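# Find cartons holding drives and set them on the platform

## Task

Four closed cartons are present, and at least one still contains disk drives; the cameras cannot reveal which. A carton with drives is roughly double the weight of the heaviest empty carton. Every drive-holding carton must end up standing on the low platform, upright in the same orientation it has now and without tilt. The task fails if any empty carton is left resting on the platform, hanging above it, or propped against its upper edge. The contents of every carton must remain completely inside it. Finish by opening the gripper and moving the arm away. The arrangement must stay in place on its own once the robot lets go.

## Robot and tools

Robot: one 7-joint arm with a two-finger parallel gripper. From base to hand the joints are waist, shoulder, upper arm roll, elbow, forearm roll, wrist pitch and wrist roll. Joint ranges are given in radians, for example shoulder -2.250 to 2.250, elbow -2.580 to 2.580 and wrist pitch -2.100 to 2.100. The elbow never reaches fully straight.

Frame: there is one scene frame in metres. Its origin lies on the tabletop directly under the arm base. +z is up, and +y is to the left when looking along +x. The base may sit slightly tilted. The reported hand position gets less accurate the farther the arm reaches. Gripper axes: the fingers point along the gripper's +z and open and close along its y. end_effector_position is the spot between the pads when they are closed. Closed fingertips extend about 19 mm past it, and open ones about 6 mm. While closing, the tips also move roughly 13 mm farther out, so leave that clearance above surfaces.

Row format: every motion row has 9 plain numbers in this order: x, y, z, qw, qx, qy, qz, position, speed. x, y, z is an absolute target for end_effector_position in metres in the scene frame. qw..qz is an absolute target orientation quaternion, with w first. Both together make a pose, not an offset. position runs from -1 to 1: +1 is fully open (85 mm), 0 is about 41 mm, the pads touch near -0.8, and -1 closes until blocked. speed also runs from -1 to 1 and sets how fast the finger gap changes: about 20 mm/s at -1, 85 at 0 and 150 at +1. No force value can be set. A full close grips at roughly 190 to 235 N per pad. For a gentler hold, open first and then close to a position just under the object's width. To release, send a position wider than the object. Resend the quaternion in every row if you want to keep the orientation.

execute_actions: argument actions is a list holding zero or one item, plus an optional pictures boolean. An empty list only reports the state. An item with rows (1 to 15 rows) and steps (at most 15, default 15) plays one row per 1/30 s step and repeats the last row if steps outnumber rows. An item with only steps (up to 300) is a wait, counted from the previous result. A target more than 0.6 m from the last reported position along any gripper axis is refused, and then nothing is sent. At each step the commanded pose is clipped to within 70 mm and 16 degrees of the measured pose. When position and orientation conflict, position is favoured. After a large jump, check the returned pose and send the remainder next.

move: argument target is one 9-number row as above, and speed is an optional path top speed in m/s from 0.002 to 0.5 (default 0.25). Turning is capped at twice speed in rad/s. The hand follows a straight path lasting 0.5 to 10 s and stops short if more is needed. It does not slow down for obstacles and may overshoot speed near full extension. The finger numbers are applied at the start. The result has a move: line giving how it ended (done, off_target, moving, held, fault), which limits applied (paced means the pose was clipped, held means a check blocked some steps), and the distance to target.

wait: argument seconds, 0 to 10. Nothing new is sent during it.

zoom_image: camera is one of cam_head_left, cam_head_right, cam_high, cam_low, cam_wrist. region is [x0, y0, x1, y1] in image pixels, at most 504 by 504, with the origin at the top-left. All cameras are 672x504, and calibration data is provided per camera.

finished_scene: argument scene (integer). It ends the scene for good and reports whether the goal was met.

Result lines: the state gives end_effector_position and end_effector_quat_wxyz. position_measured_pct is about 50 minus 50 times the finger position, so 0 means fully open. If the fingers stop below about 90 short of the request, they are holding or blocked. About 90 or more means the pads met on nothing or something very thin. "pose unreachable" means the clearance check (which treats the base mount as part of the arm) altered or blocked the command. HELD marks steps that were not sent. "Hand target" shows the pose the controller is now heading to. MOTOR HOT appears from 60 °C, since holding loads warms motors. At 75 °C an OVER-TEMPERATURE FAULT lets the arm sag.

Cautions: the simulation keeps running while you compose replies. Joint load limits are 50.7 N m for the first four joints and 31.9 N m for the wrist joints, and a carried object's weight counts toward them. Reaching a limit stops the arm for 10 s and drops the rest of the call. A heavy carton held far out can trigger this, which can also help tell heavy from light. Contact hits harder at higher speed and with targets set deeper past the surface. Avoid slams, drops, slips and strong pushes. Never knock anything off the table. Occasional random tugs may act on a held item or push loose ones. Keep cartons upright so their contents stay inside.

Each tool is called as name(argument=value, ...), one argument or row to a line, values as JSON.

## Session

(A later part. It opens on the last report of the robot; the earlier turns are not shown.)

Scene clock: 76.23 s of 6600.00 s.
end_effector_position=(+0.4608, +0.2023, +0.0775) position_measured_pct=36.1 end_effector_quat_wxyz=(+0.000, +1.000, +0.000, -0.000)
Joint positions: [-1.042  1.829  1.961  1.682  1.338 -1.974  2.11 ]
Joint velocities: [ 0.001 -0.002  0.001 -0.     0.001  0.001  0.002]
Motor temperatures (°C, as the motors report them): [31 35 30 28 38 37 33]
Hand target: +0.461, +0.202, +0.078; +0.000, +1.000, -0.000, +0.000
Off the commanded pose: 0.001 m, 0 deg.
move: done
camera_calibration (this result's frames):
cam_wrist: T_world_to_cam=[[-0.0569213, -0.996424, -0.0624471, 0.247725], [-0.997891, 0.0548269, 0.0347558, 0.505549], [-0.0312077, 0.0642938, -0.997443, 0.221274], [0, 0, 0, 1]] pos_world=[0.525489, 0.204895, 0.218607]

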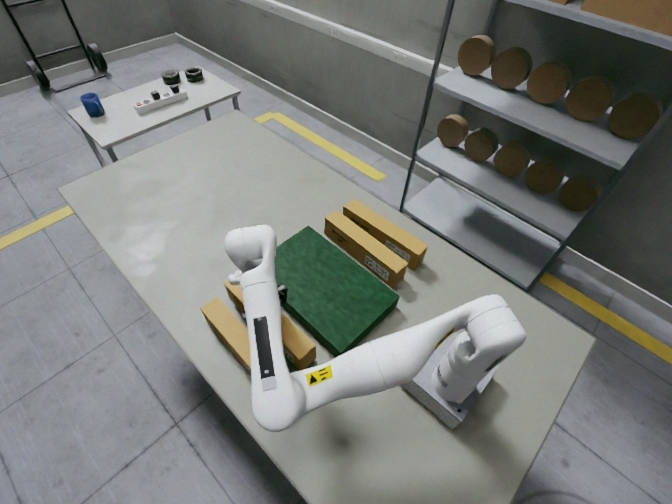

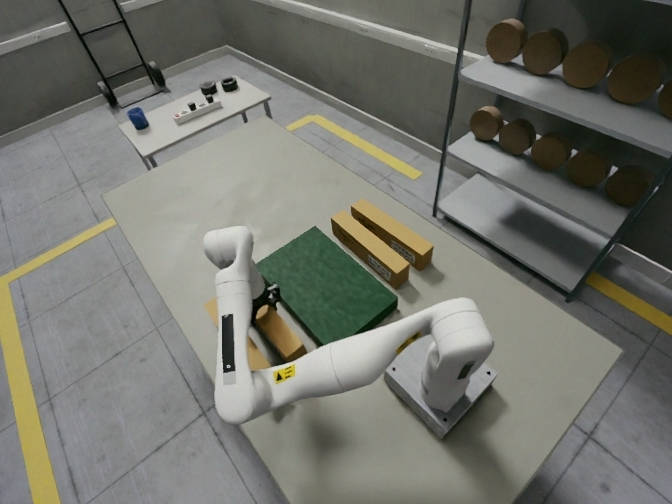

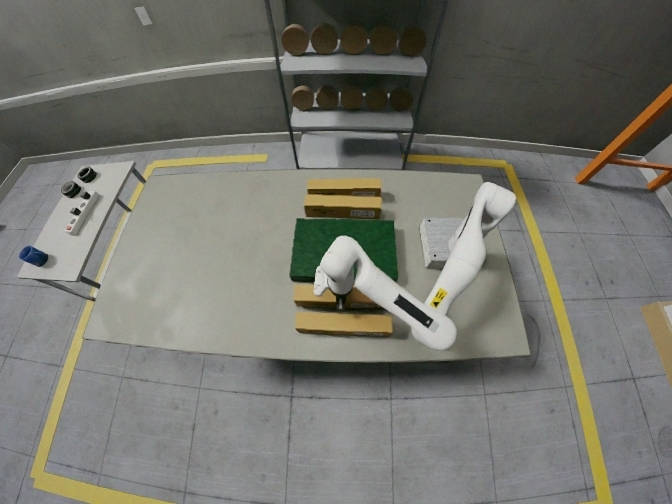

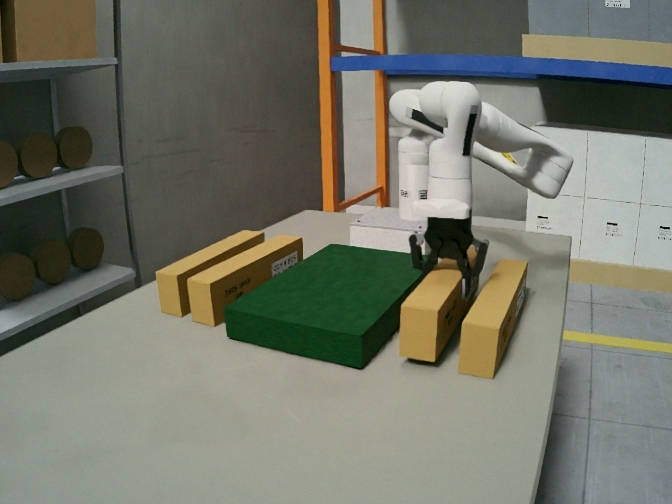

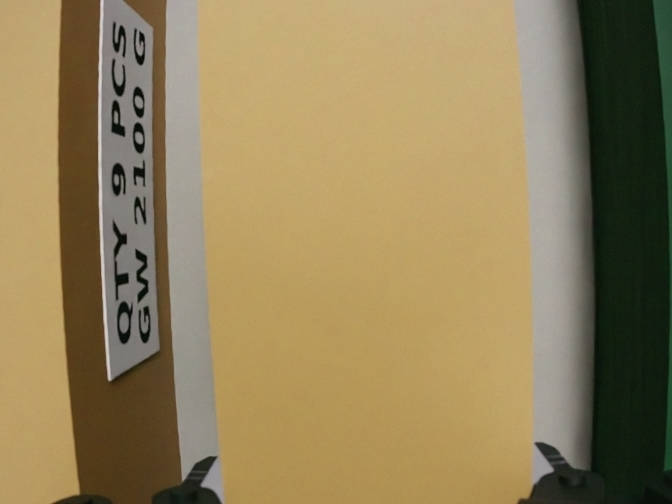

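move(
  target=[0.461,0.2025,0.0585,0,1,0,0,-1,-0.3],
  speed=0.04,
)

execute_actions(
  actions=[
    {"rows":[[0.461,0.2025,0.0585,0,1,0,0,0.7,0]],"steps":10},
  ],
  pictures=false,
)

move(
  target=[0.461,0.2025,0.1,0,1,0,0,0.7,0],
  speed=0.15,
)

move(
  target=[0.452,0.295,0.1,0,1,0,0,0.7,0],
  speed=0.2,
)

Scene clock: 88.37 s of 6600.00 s.
end_effector_position=(+0.4610, +0.2026, +0.0586) position_measured_pct=36.1 end_effector_quat_wxyz=(-0.000, +1.000, -0.000, +0.000)
Joint positions: [-1.049  1.86   1.937  1.684  1.304 -1.951  2.098]
Joint velocities: [-0.001  0.001  0.002  0.001 -0.    -0.     0.001]
Motor temperatures (°C, as the motors report them): [31 35 30 28 38 37 33]
Hand target: +0.461, +0.203, +0.058; -0.000, +1.000, +0.000, -0.000
Off the commanded pose: 0.000 m, 0 deg.
After step 90, 8.43 s passed at rest.
move: done
camera_calibration (this result's frames):
cam_wrist: T_world_to_cam=[[-0.0571038, -0.996348, -0.063475, 0.246965], [-0.997909, 0.0550329, 0.0339094, 0.506473], [-0.0302924, 0.0652786, -0.997407, 0.201758], [0, 0, 0, 1]] pos_world=[0.525628, 0.20502, 0.199737]

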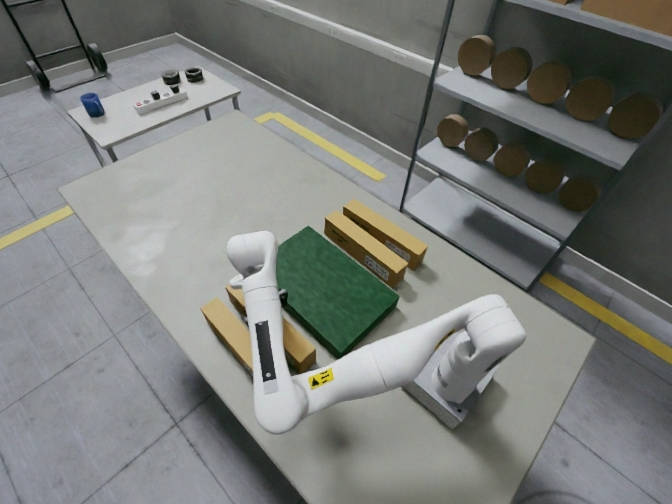

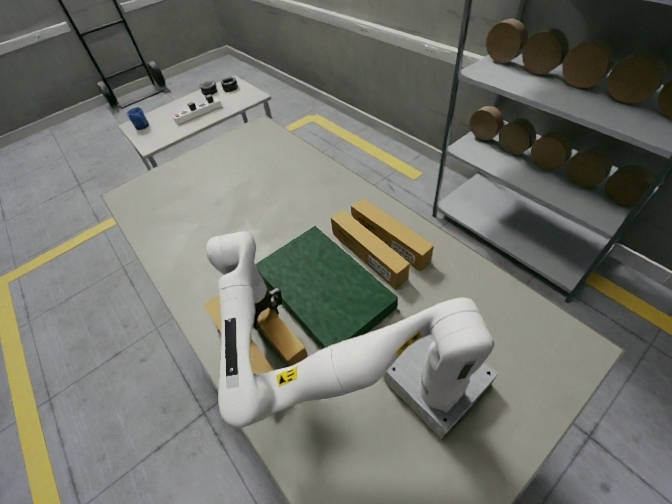

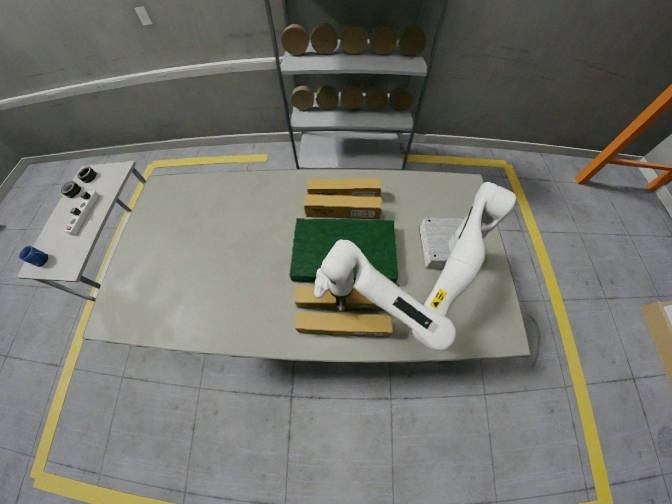

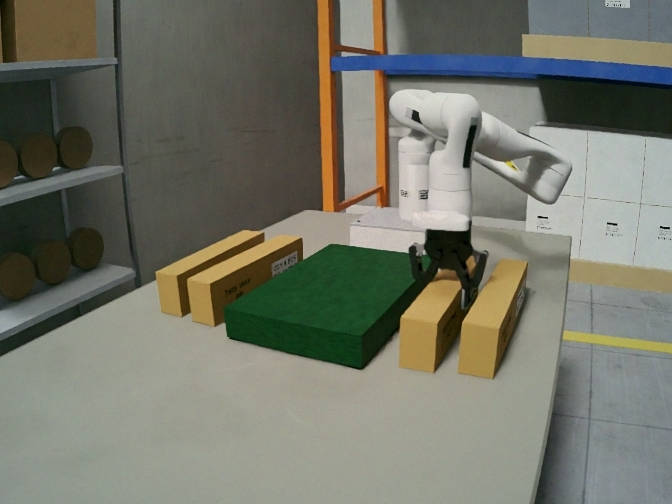

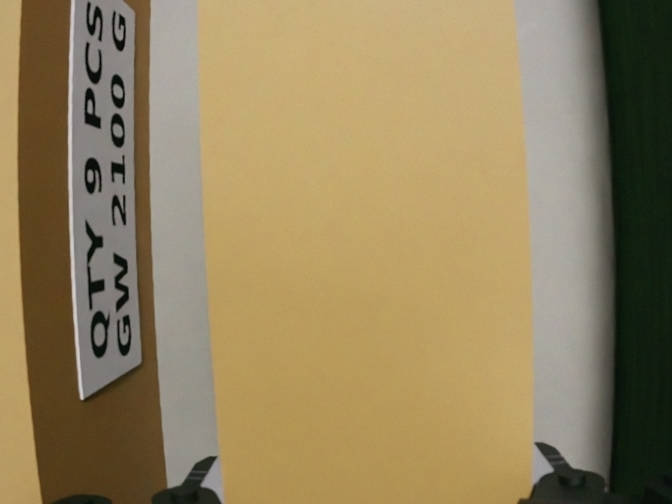

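Scene clock: 88.70 s of 6600.00 s.
end_effector_position=(+0.4610, +0.2025, +0.0585) position_measured_pct=16.3 end_effector_quat_wxyz=(+0.000, +1.000, +0.000, +0.000)
Joint positions: [-1.05   1.86   1.937  1.685  1.305 -1.951  2.099]
Joint velocities: [-0.     0.     0.     0.     0.     0.    -0.001]
Motor temperatures (°C, as the motors report them): [31 35 30 28 38 37 33]
Hand target: +0.461, +0.203, +0.058; -0.000, +1.000, +0.000, -0.000
Off the commanded pose: 0.000 m, 0 deg.
Steps of this call (steps 1 to 10: all 10 steps of this action). Readings (end_effector_position | what the end effector reports):
1: (+0.4610, +0.2026, +0.0586) | position_measured_pct=36.1
2: (+0.4610, +0.2025, +0.0585) | position_measured_pct=36.1
4: (+0.4610, +0.2025, +0.0584) | position_measured_pct=31.7
8: (+0.4610, +0.2025, +0.0585) | position_measured_pct=20.2
10: the state above

Scene clock: 89.70 s of 6600.00 s.
end_effector_position=(+0.4609, +0.2024, +0.0999) position_measured_pct=15.1 end_effector_quat_wxyz=(+0.000, +1.000, +0.000, -0.000)
Joint positions: [-1.034  1.791  1.989  1.675  1.376 -1.998  2.121]
Joint velocities: [ 0.    -0.003  0.    -0.    -0.001 -0.002  0.   ]
Motor temperatures (°C, as the motors report them): [31 35 30 28 38 37 33]
Hand target: +0.461, +0.202, +0.100; +0.000, +1.000, -0.000, +0.000
Off the commanded pose: 0.000 m, 0 deg.
move: done
camera_calibration (this result's frames):
cam_wrist: T_world_to_cam=[[-0.0568315, -0.996418, -0.0626257, 0.249172], [-0.997918, 0.0547776, 0.034041, 0.504999], [-0.0304886, 0.0644299, -0.997456, 0.24323], [0, 0, 0, 1]] pos_world=[0.525524, 0.204945, 0.241025]

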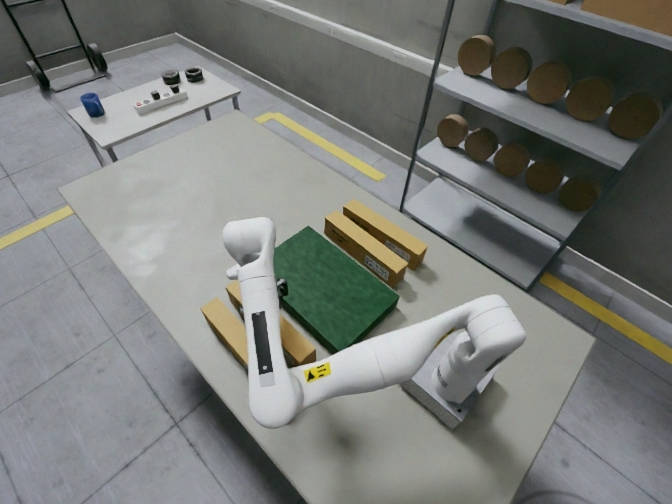

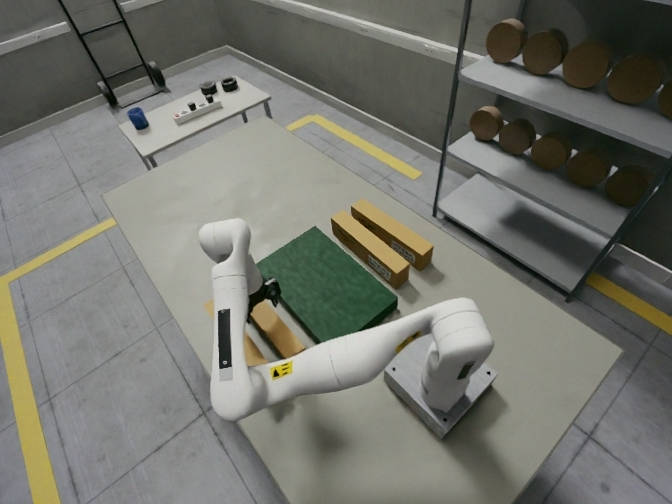

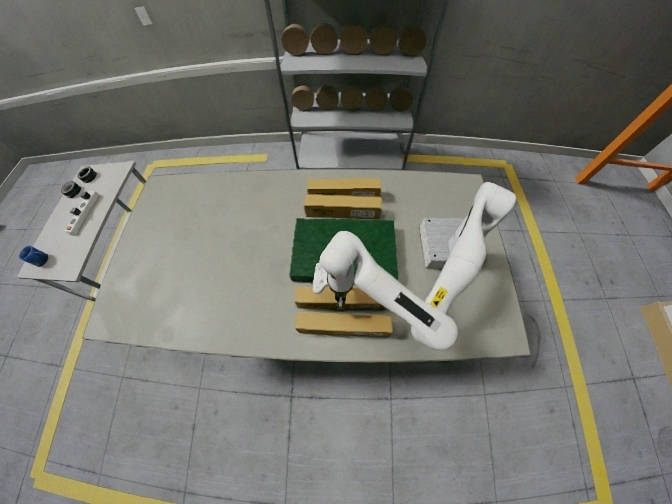

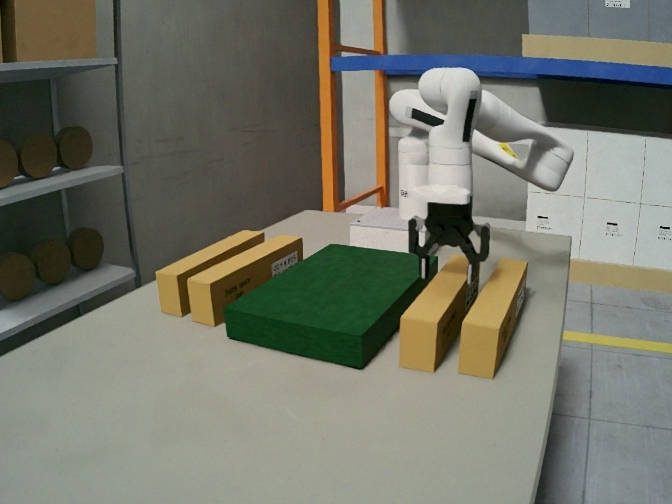

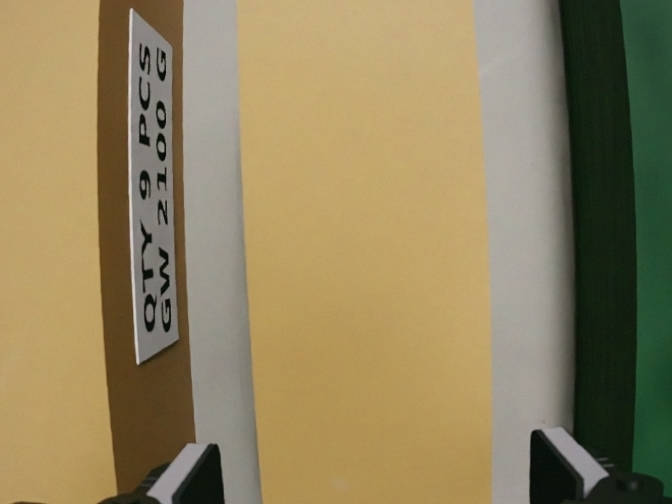

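Scene clock: 90.53 s of 6600.00 s.
end_effector_position=(+0.4516, +0.2950, +0.1000) position_measured_pct=15.1 end_effector_quat_wxyz=(-0.000, +1.000, -0.000, +0.000)
Joint positions: [-1.155  1.771  1.989  1.533  1.337 -1.969  1.857]
Joint velocities: [-0.002 -0.001  0.001 -0.001 -0.001 -0.002 -0.001]
Motor temperatures (°C, as the motors report them): [31 35 30 28 38 37 33]
Hand target: +0.452, +0.295, +0.100; -0.000, +1.000, +0.000, +0.000
Off the commanded pose: 0.000 m, 0 deg.
move: done
camera_calibration (this result's frames):
cam_wrist: T_world_to_cam=[[-0.05722, -0.996353, -0.0633026, 0.341132], [-0.997904, 0.0551591, 0.0338396, 0.490566], [-0.0302244, 0.0651062, -0.997421, 0.236744], [0, 0, 0, 1]] pos_world=[0.516213, 0.297415, 0.241127]

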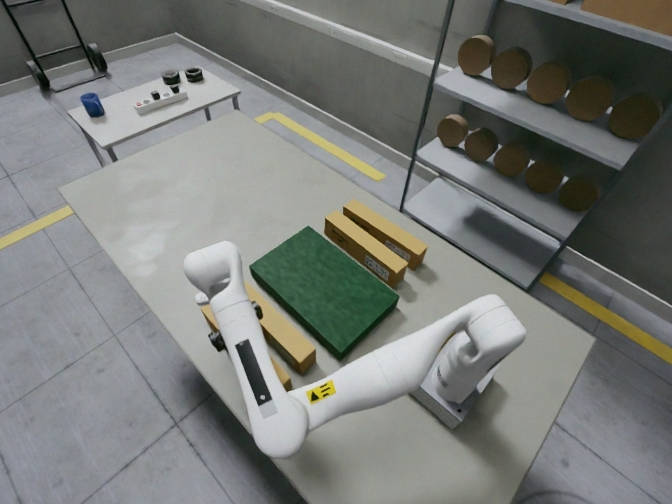

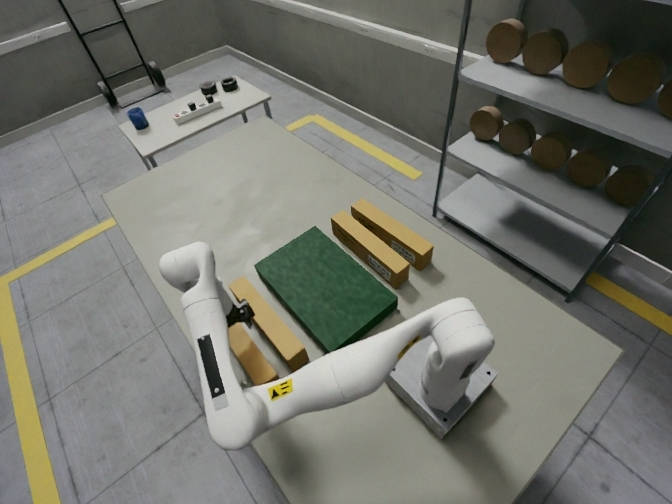

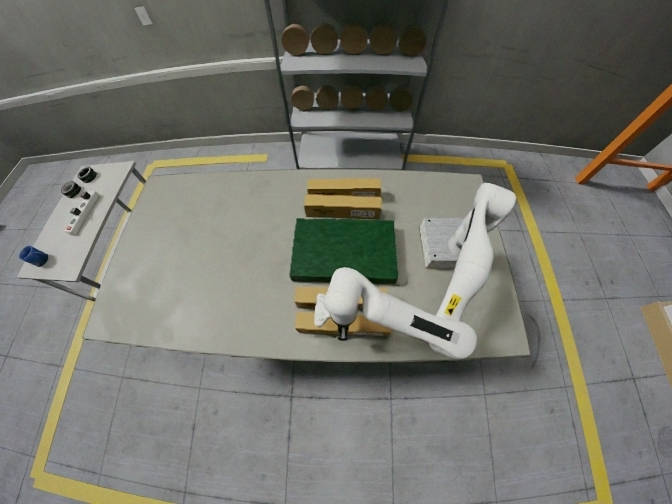

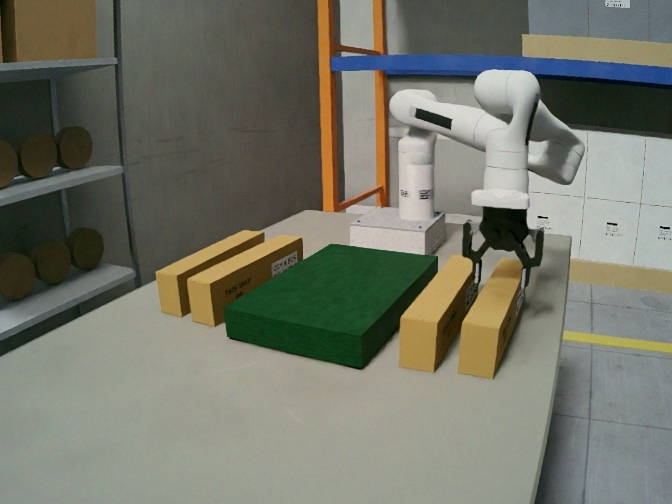

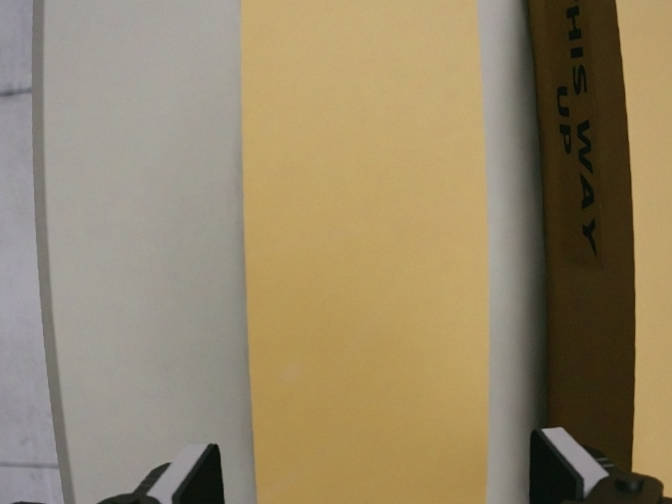

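move(
  target=[0.452,0.296,0.058,0,1,0,0,0.7,0],
  speed=0.1,
)

execute_actions(
  actions=[
    {"rows":[[0.452,0.296,0.058,0,1,0,0,-1,-0.3]],"steps":15},
  ],
  pictures=false,
)

move(
  target=[0.452,0.296,0.178,0,1,0,0,-1,-0.3],
  speed=0.1,
)

move(
  target=[0.455,0.06,0.178,0,1,0,0,-1,-0.3],
  speed=0.15,
)

move(
  target=[0.455,0.06,0.14,0,1,0,0,-1,-0.3],
  speed=0.08,
)

move(
  target=[0.455,0.06,0.119,0,1,0,0,-1,-0.3],
  speed=0.03,
)

Scene clock: 101.47 s of 6600.00 s.
end_effector_position=(+0.4521, +0.2962, +0.0581) position_measured_pct=15.1 end_effector_quat_wxyz=(-0.000, +1.000, -0.000, +0.000)
Joint positions: [-1.168  1.837  1.943  1.539  1.275 -1.918  1.837]
Joint velocities: [-0.001  0.003 -0.001  0.     0.001  0.001  0.   ]
Motor temperatures (°C, as the motors report them): [31 35 30 28 38 37 33]
Hand target: +0.452, +0.296, +0.058; -0.000, +1.000, +0.000, -0.000
Off the commanded pose: 0.000 m, 0 deg.
After step 90, 7.20 s passed at rest.
move: done
camera_calibration (this result's frames):
cam_wrist: T_world_to_cam=[[-0.0569992, -0.996342, -0.0636681, 0.339616], [-0.997911, 0.054915, 0.0340201, 0.492403], [-0.0303993, 0.0654743, -0.997391, 0.194852], [0, 0, 0, 1]] pos_world=[0.516656, 0.298575, 0.199215]

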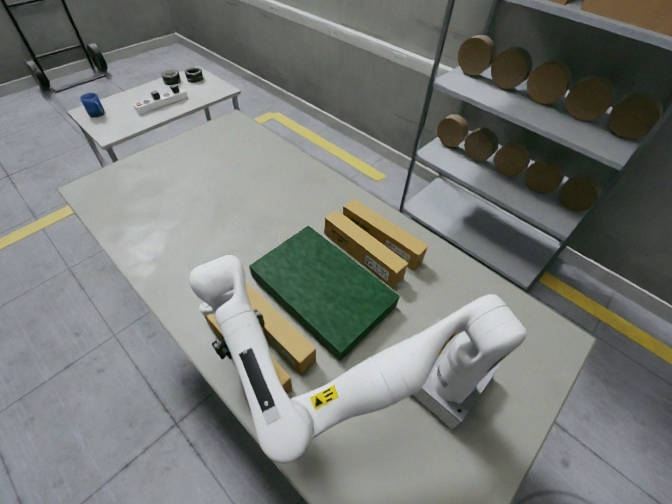

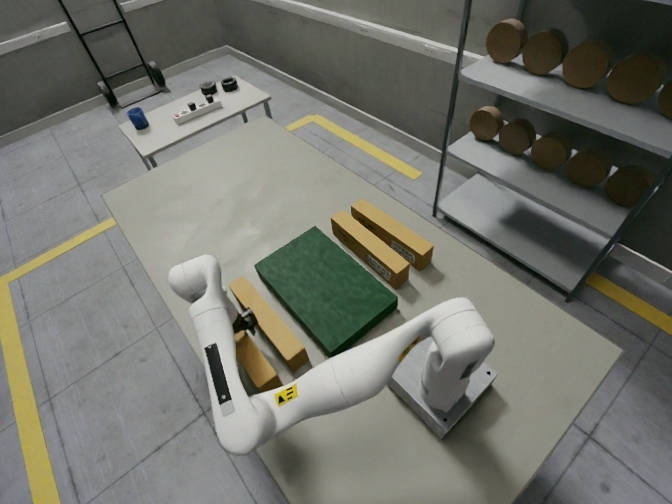

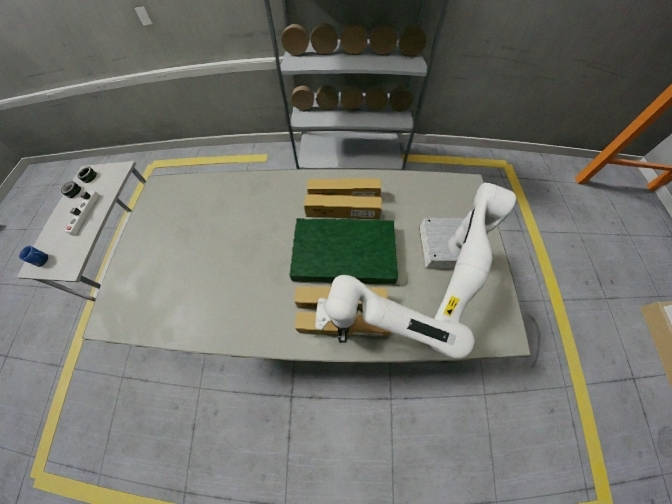

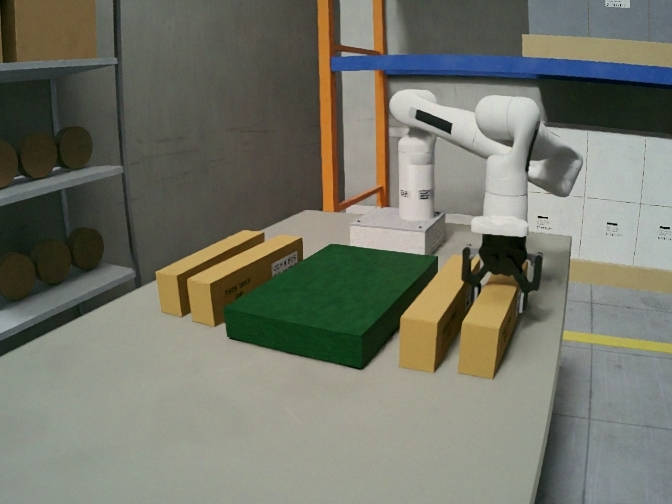

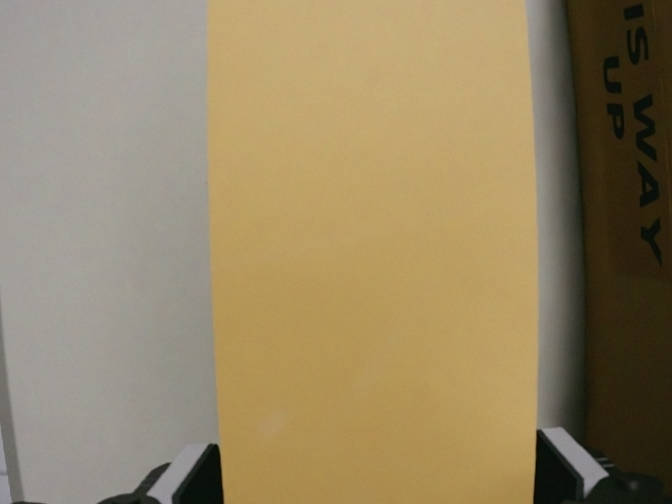

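Scene clock: 101.97 s of 6600.00 s.
end_effector_position=(+0.4520, +0.2962, +0.0586) position_measured_pct=36.1 end_effector_quat_wxyz=(-0.001, +1.000, -0.000, +0.000)
Joint positions: [-1.168  1.836  1.944  1.539  1.275 -1.919  1.837]
Joint velocities: [-0.001  0.     0.002 -0.    -0.001 -0.002  0.001]
Motor temperatures (°C, as the motors report them): [31 35 30 28 38 37 33]
Hand target: +0.452, +0.296, +0.058; +0.000, +1.000, -0.000, -0.000
Off the commanded pose: 0.001 m, 0 deg.
Steps of this call (steps 1 to 15: all 15 steps of this action). Readings (end_effector_position | what the end effector reports):
1: (+0.4520, +0.2961, +0.0581) | position_measured_pct=15.1
2: (+0.4520, +0.2960, +0.0581) | position_measured_pct=15.5
4: (+0.4520, +0.2960, +0.0580) | position_measured_pct=18.7
8: (+0.4520, +0.2960, +0.0580) | position_measured_pct=27.4
15: the state above

Scene clock: 103.70 s of 6600.00 s.
end_effector_position=(+0.4498, +0.2941, +0.1700) position_measured_pct=36.1 end_effector_quat_wxyz=(+0.005, +1.000, +0.000, -0.006)
Joint positions: [-1.129  1.651  2.055  1.476  1.446 -2.049  1.87 ]
Joint velocities: [ 0.002 -0.002 -0.003 -0.001  0.002  0.002  0.001]
Motor temperatures (°C, as the motors report them): [31 35 30 28 38 37 33]
Hand target: +0.452, +0.296, +0.178; +0.000, +1.000, -0.000, +0.000
Off the commanded pose: 0.009 m, 1 deg.
move: off_target
camera_calibration (this result's frames):
cam_wrist: T_world_to_cam=[[-0.0571959, -0.996937, -0.0533375, 0.343088], [-0.997449, 0.0547763, 0.0457741, 0.484323], [-0.0427122, 0.0558195, -0.997527, 0.314893], [0, 0, 0, 1]] pos_world=[0.516161, 0.29793, 0.310244]

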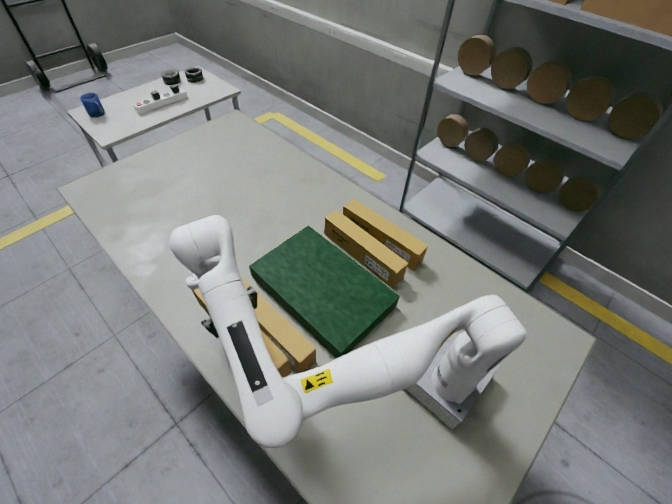

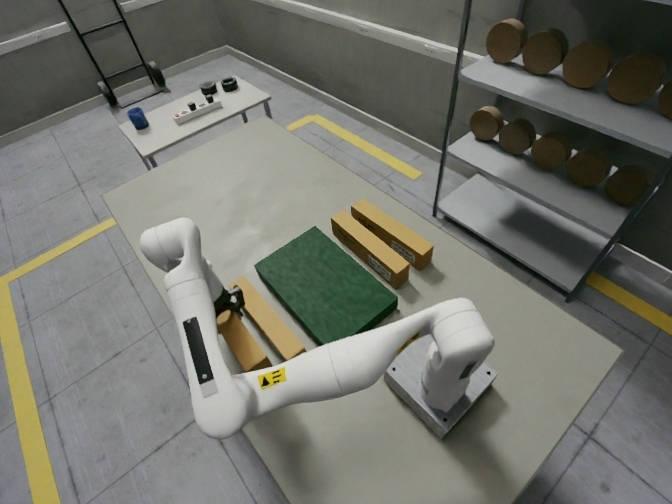

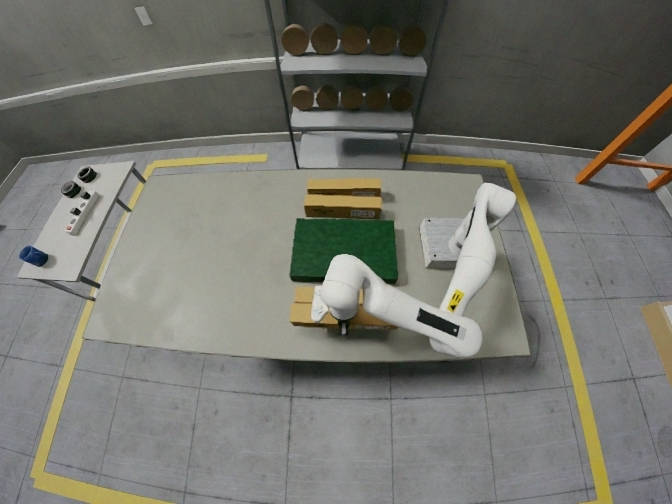

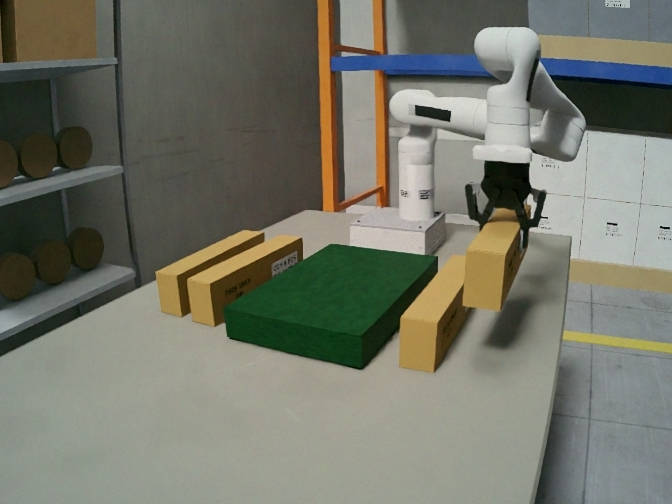

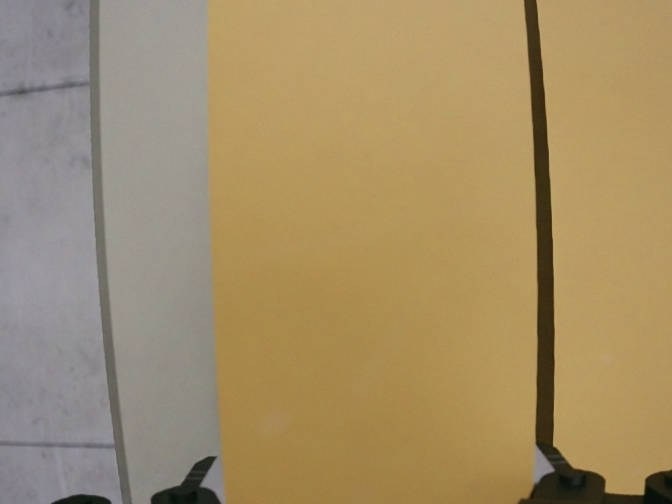

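Scene clock: 105.57 s of 6600.00 s.
end_effector_position=(+0.4536, +0.0593, +0.1720) position_measured_pct=36.1 end_effector_quat_wxyz=(+0.001, +1.000, -0.000, -0.007)
Joint positions: [-0.782  1.651  2.045  1.782  1.602 -2.054  2.56 ]
Joint velocities: [ 0.006 -0.003 -0.002 -0.001  0.002  0.004  0.001]
Motor temperatures (°C, as the motors report them): [31 35 30 28 38 37 33]
Hand target: +0.456, +0.060, +0.178; +0.000, +1.000, -0.000, -0.000
Off the commanded pose: 0.006 m, 1 deg.
move: off_target
camera_calibration (this result's frames):
cam_wrist: T_world_to_cam=[[-0.0577519, -0.996513, -0.0602208, 0.110703], [-0.997382, 0.0549628, 0.0469879, 0.500572], [-0.0435141, 0.0627768, -0.997079, 0.330095], [0, 0, 0, 1]] pos_world=[0.520018, 0.0620822, 0.312277]

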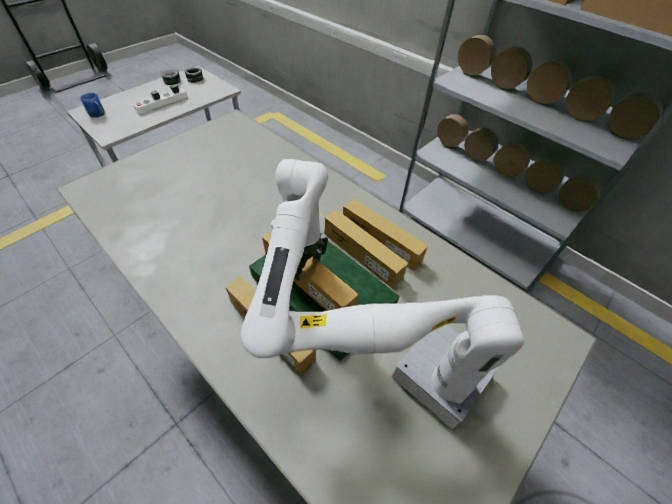

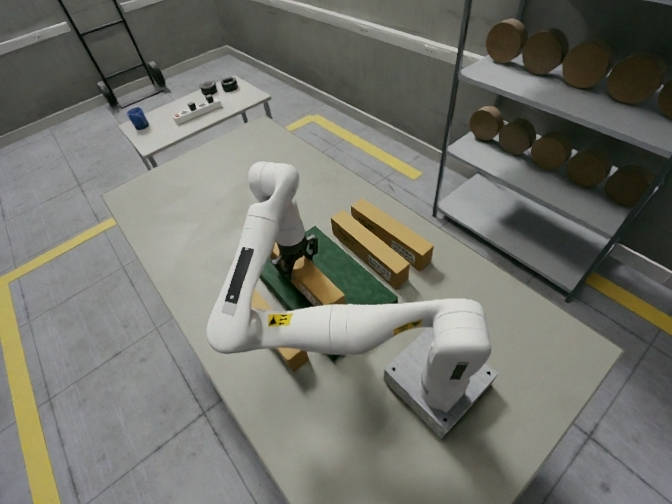

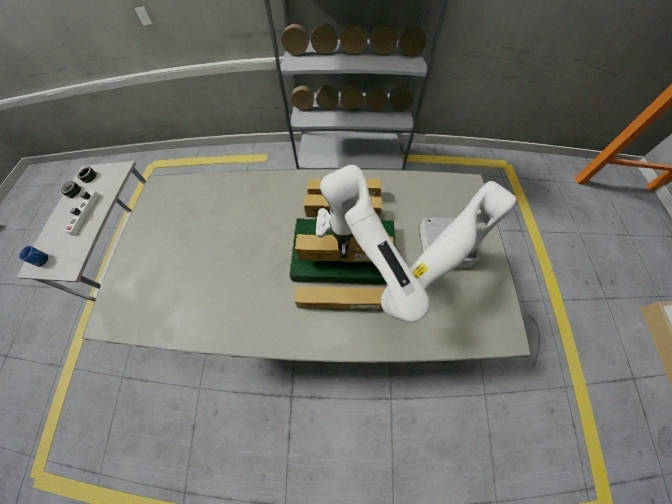

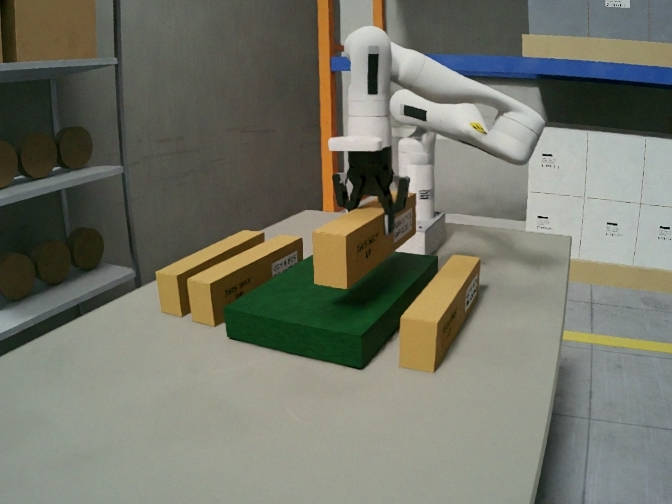

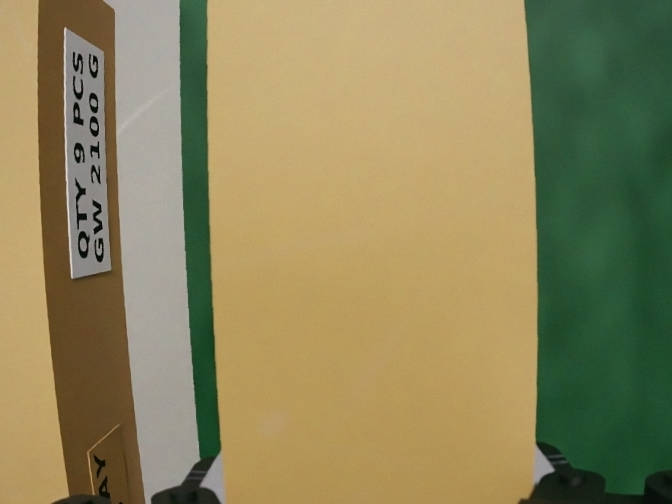

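Scene clock: 106.30 s of 6600.00 s.
end_effector_position=(+0.4525, +0.0592, +0.1343) position_measured_pct=36.1 end_effector_quat_wxyz=(+0.001, +1.000, -0.000, -0.006)
Joint positions: [-0.797  1.719  1.995  1.817  1.534 -2.019  2.551]
Joint velocities: [-0.003  0.002 -0.002  0.001  0.003  0.003 -0.   ]
Motor temperatures (°C, as the motors report them): [31 35 30 28 38 37 33]
Hand target: +0.455, +0.060, +0.140; -0.000, +1.000, +0.000, -0.000
Off the commanded pose: 0.006 m, 1 deg.
move: off_target
camera_calibration (this result's frames):
cam_wrist: T_world_to_cam=[[-0.0584941, -0.996422, -0.0610081, 0.108711], [-0.997381, 0.0557271, 0.046111, 0.501327], [-0.0425462, 0.0635455, -0.997072, 0.291969], [0, 0, 0, 1]] pos_world=[0.518795, 0.0618308, 0.27463]

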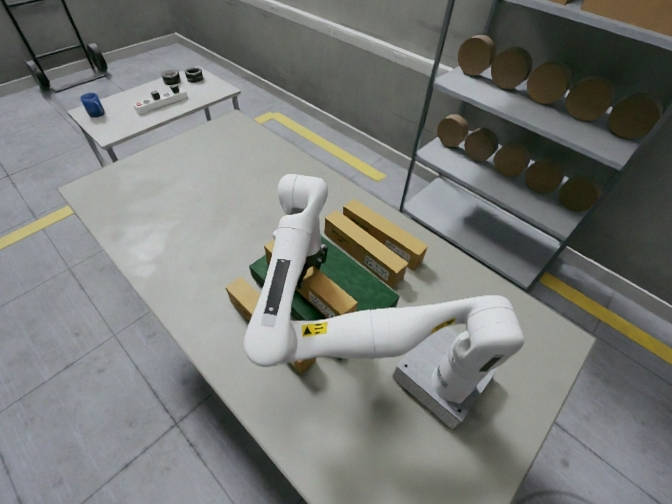

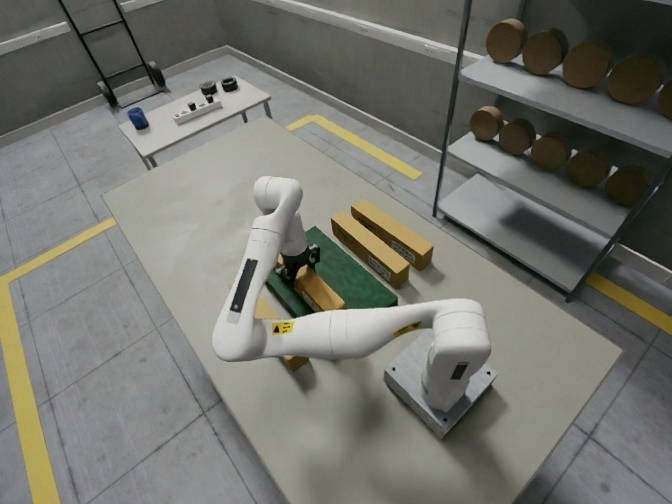

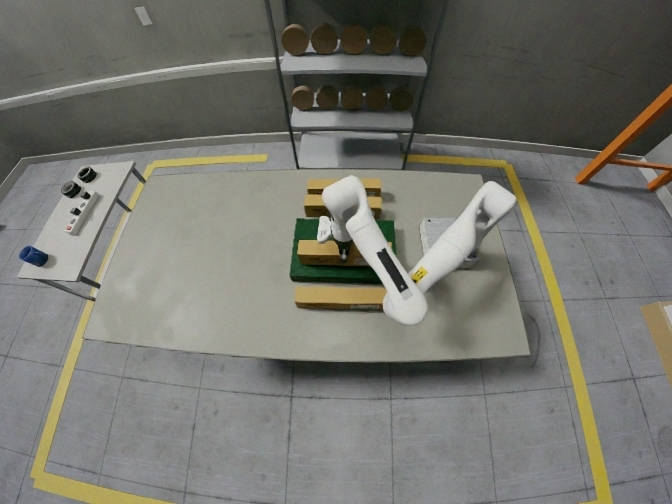

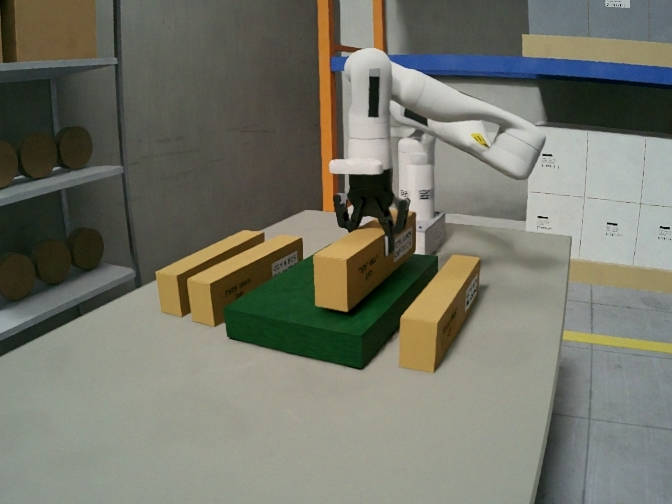

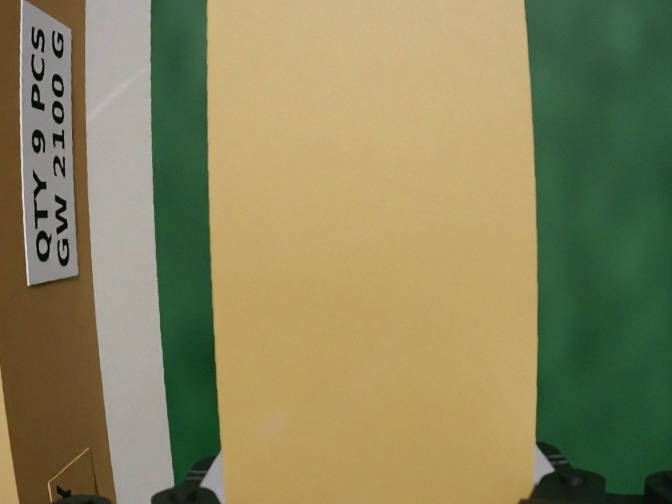

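Scene clock: 107.03 s of 6600.00 s.
end_effector_position=(+0.4536, +0.0592, +0.1184) position_measured_pct=36.1 end_effector_quat_wxyz=(+0.000, +1.000, -0.002, -0.002)
Joint positions: [-0.805  1.748  1.974  1.833  1.496 -2.002  2.542]
Joint velocities: [-0.    -0.002 -0.001  0.     0.001  0.002  0.   ]
Motor temperatures (°C, as the motors report them): [31 35 30 28 38 37 33]
Hand target: +0.455, +0.060, +0.119; -0.000, +1.000, +0.000, -0.000
Off the commanded pose: 0.002 m, 0 deg.
move: done
camera_calibration (this result's frames):
cam_wrist: T_world_to_cam=[[-0.0603782, -0.996239, -0.0621445, 0.1088], [-0.997611, 0.0581341, 0.0373094, 0.50419], [-0.0335564, 0.0642487, -0.99737, 0.272089], [0, 0, 0, 1]] pos_world=[0.518685, 0.0615985, 0.259323]

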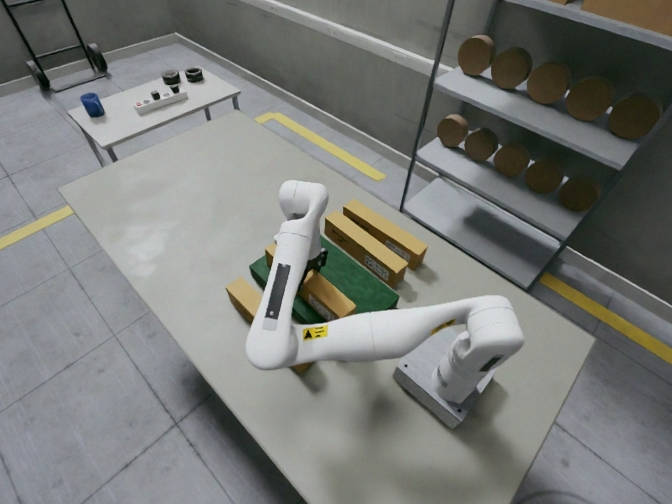

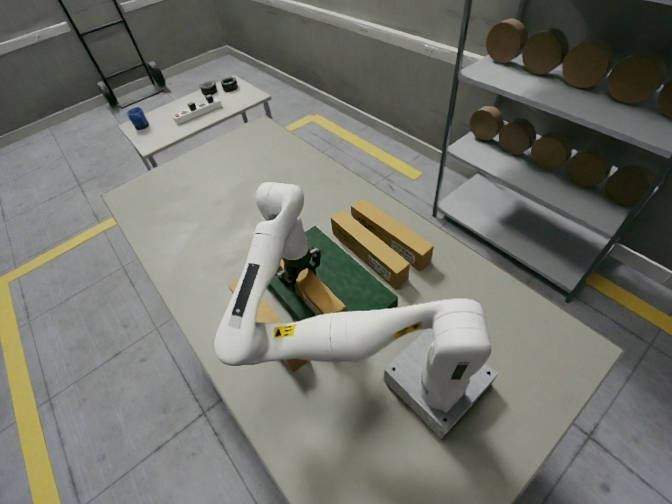

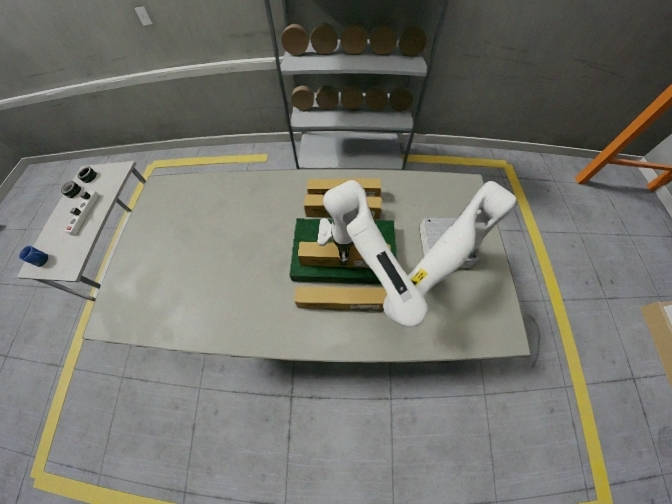

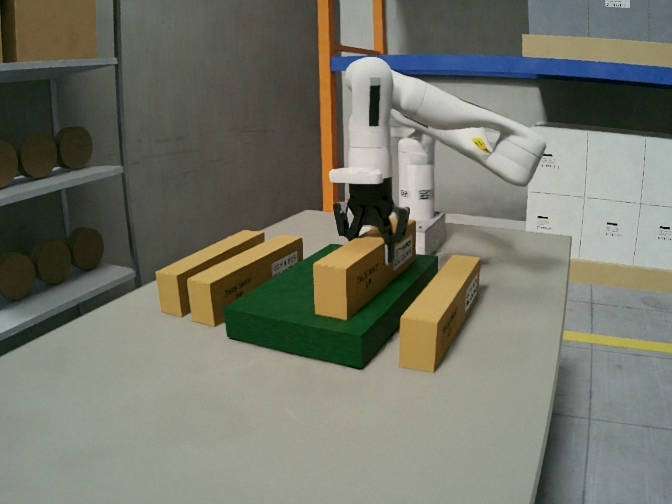

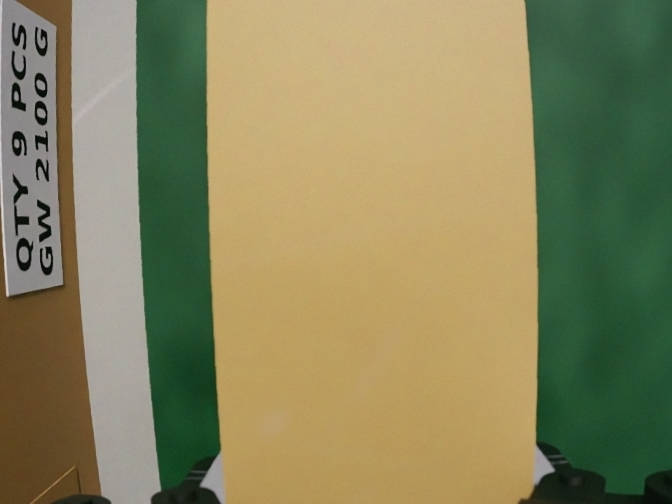

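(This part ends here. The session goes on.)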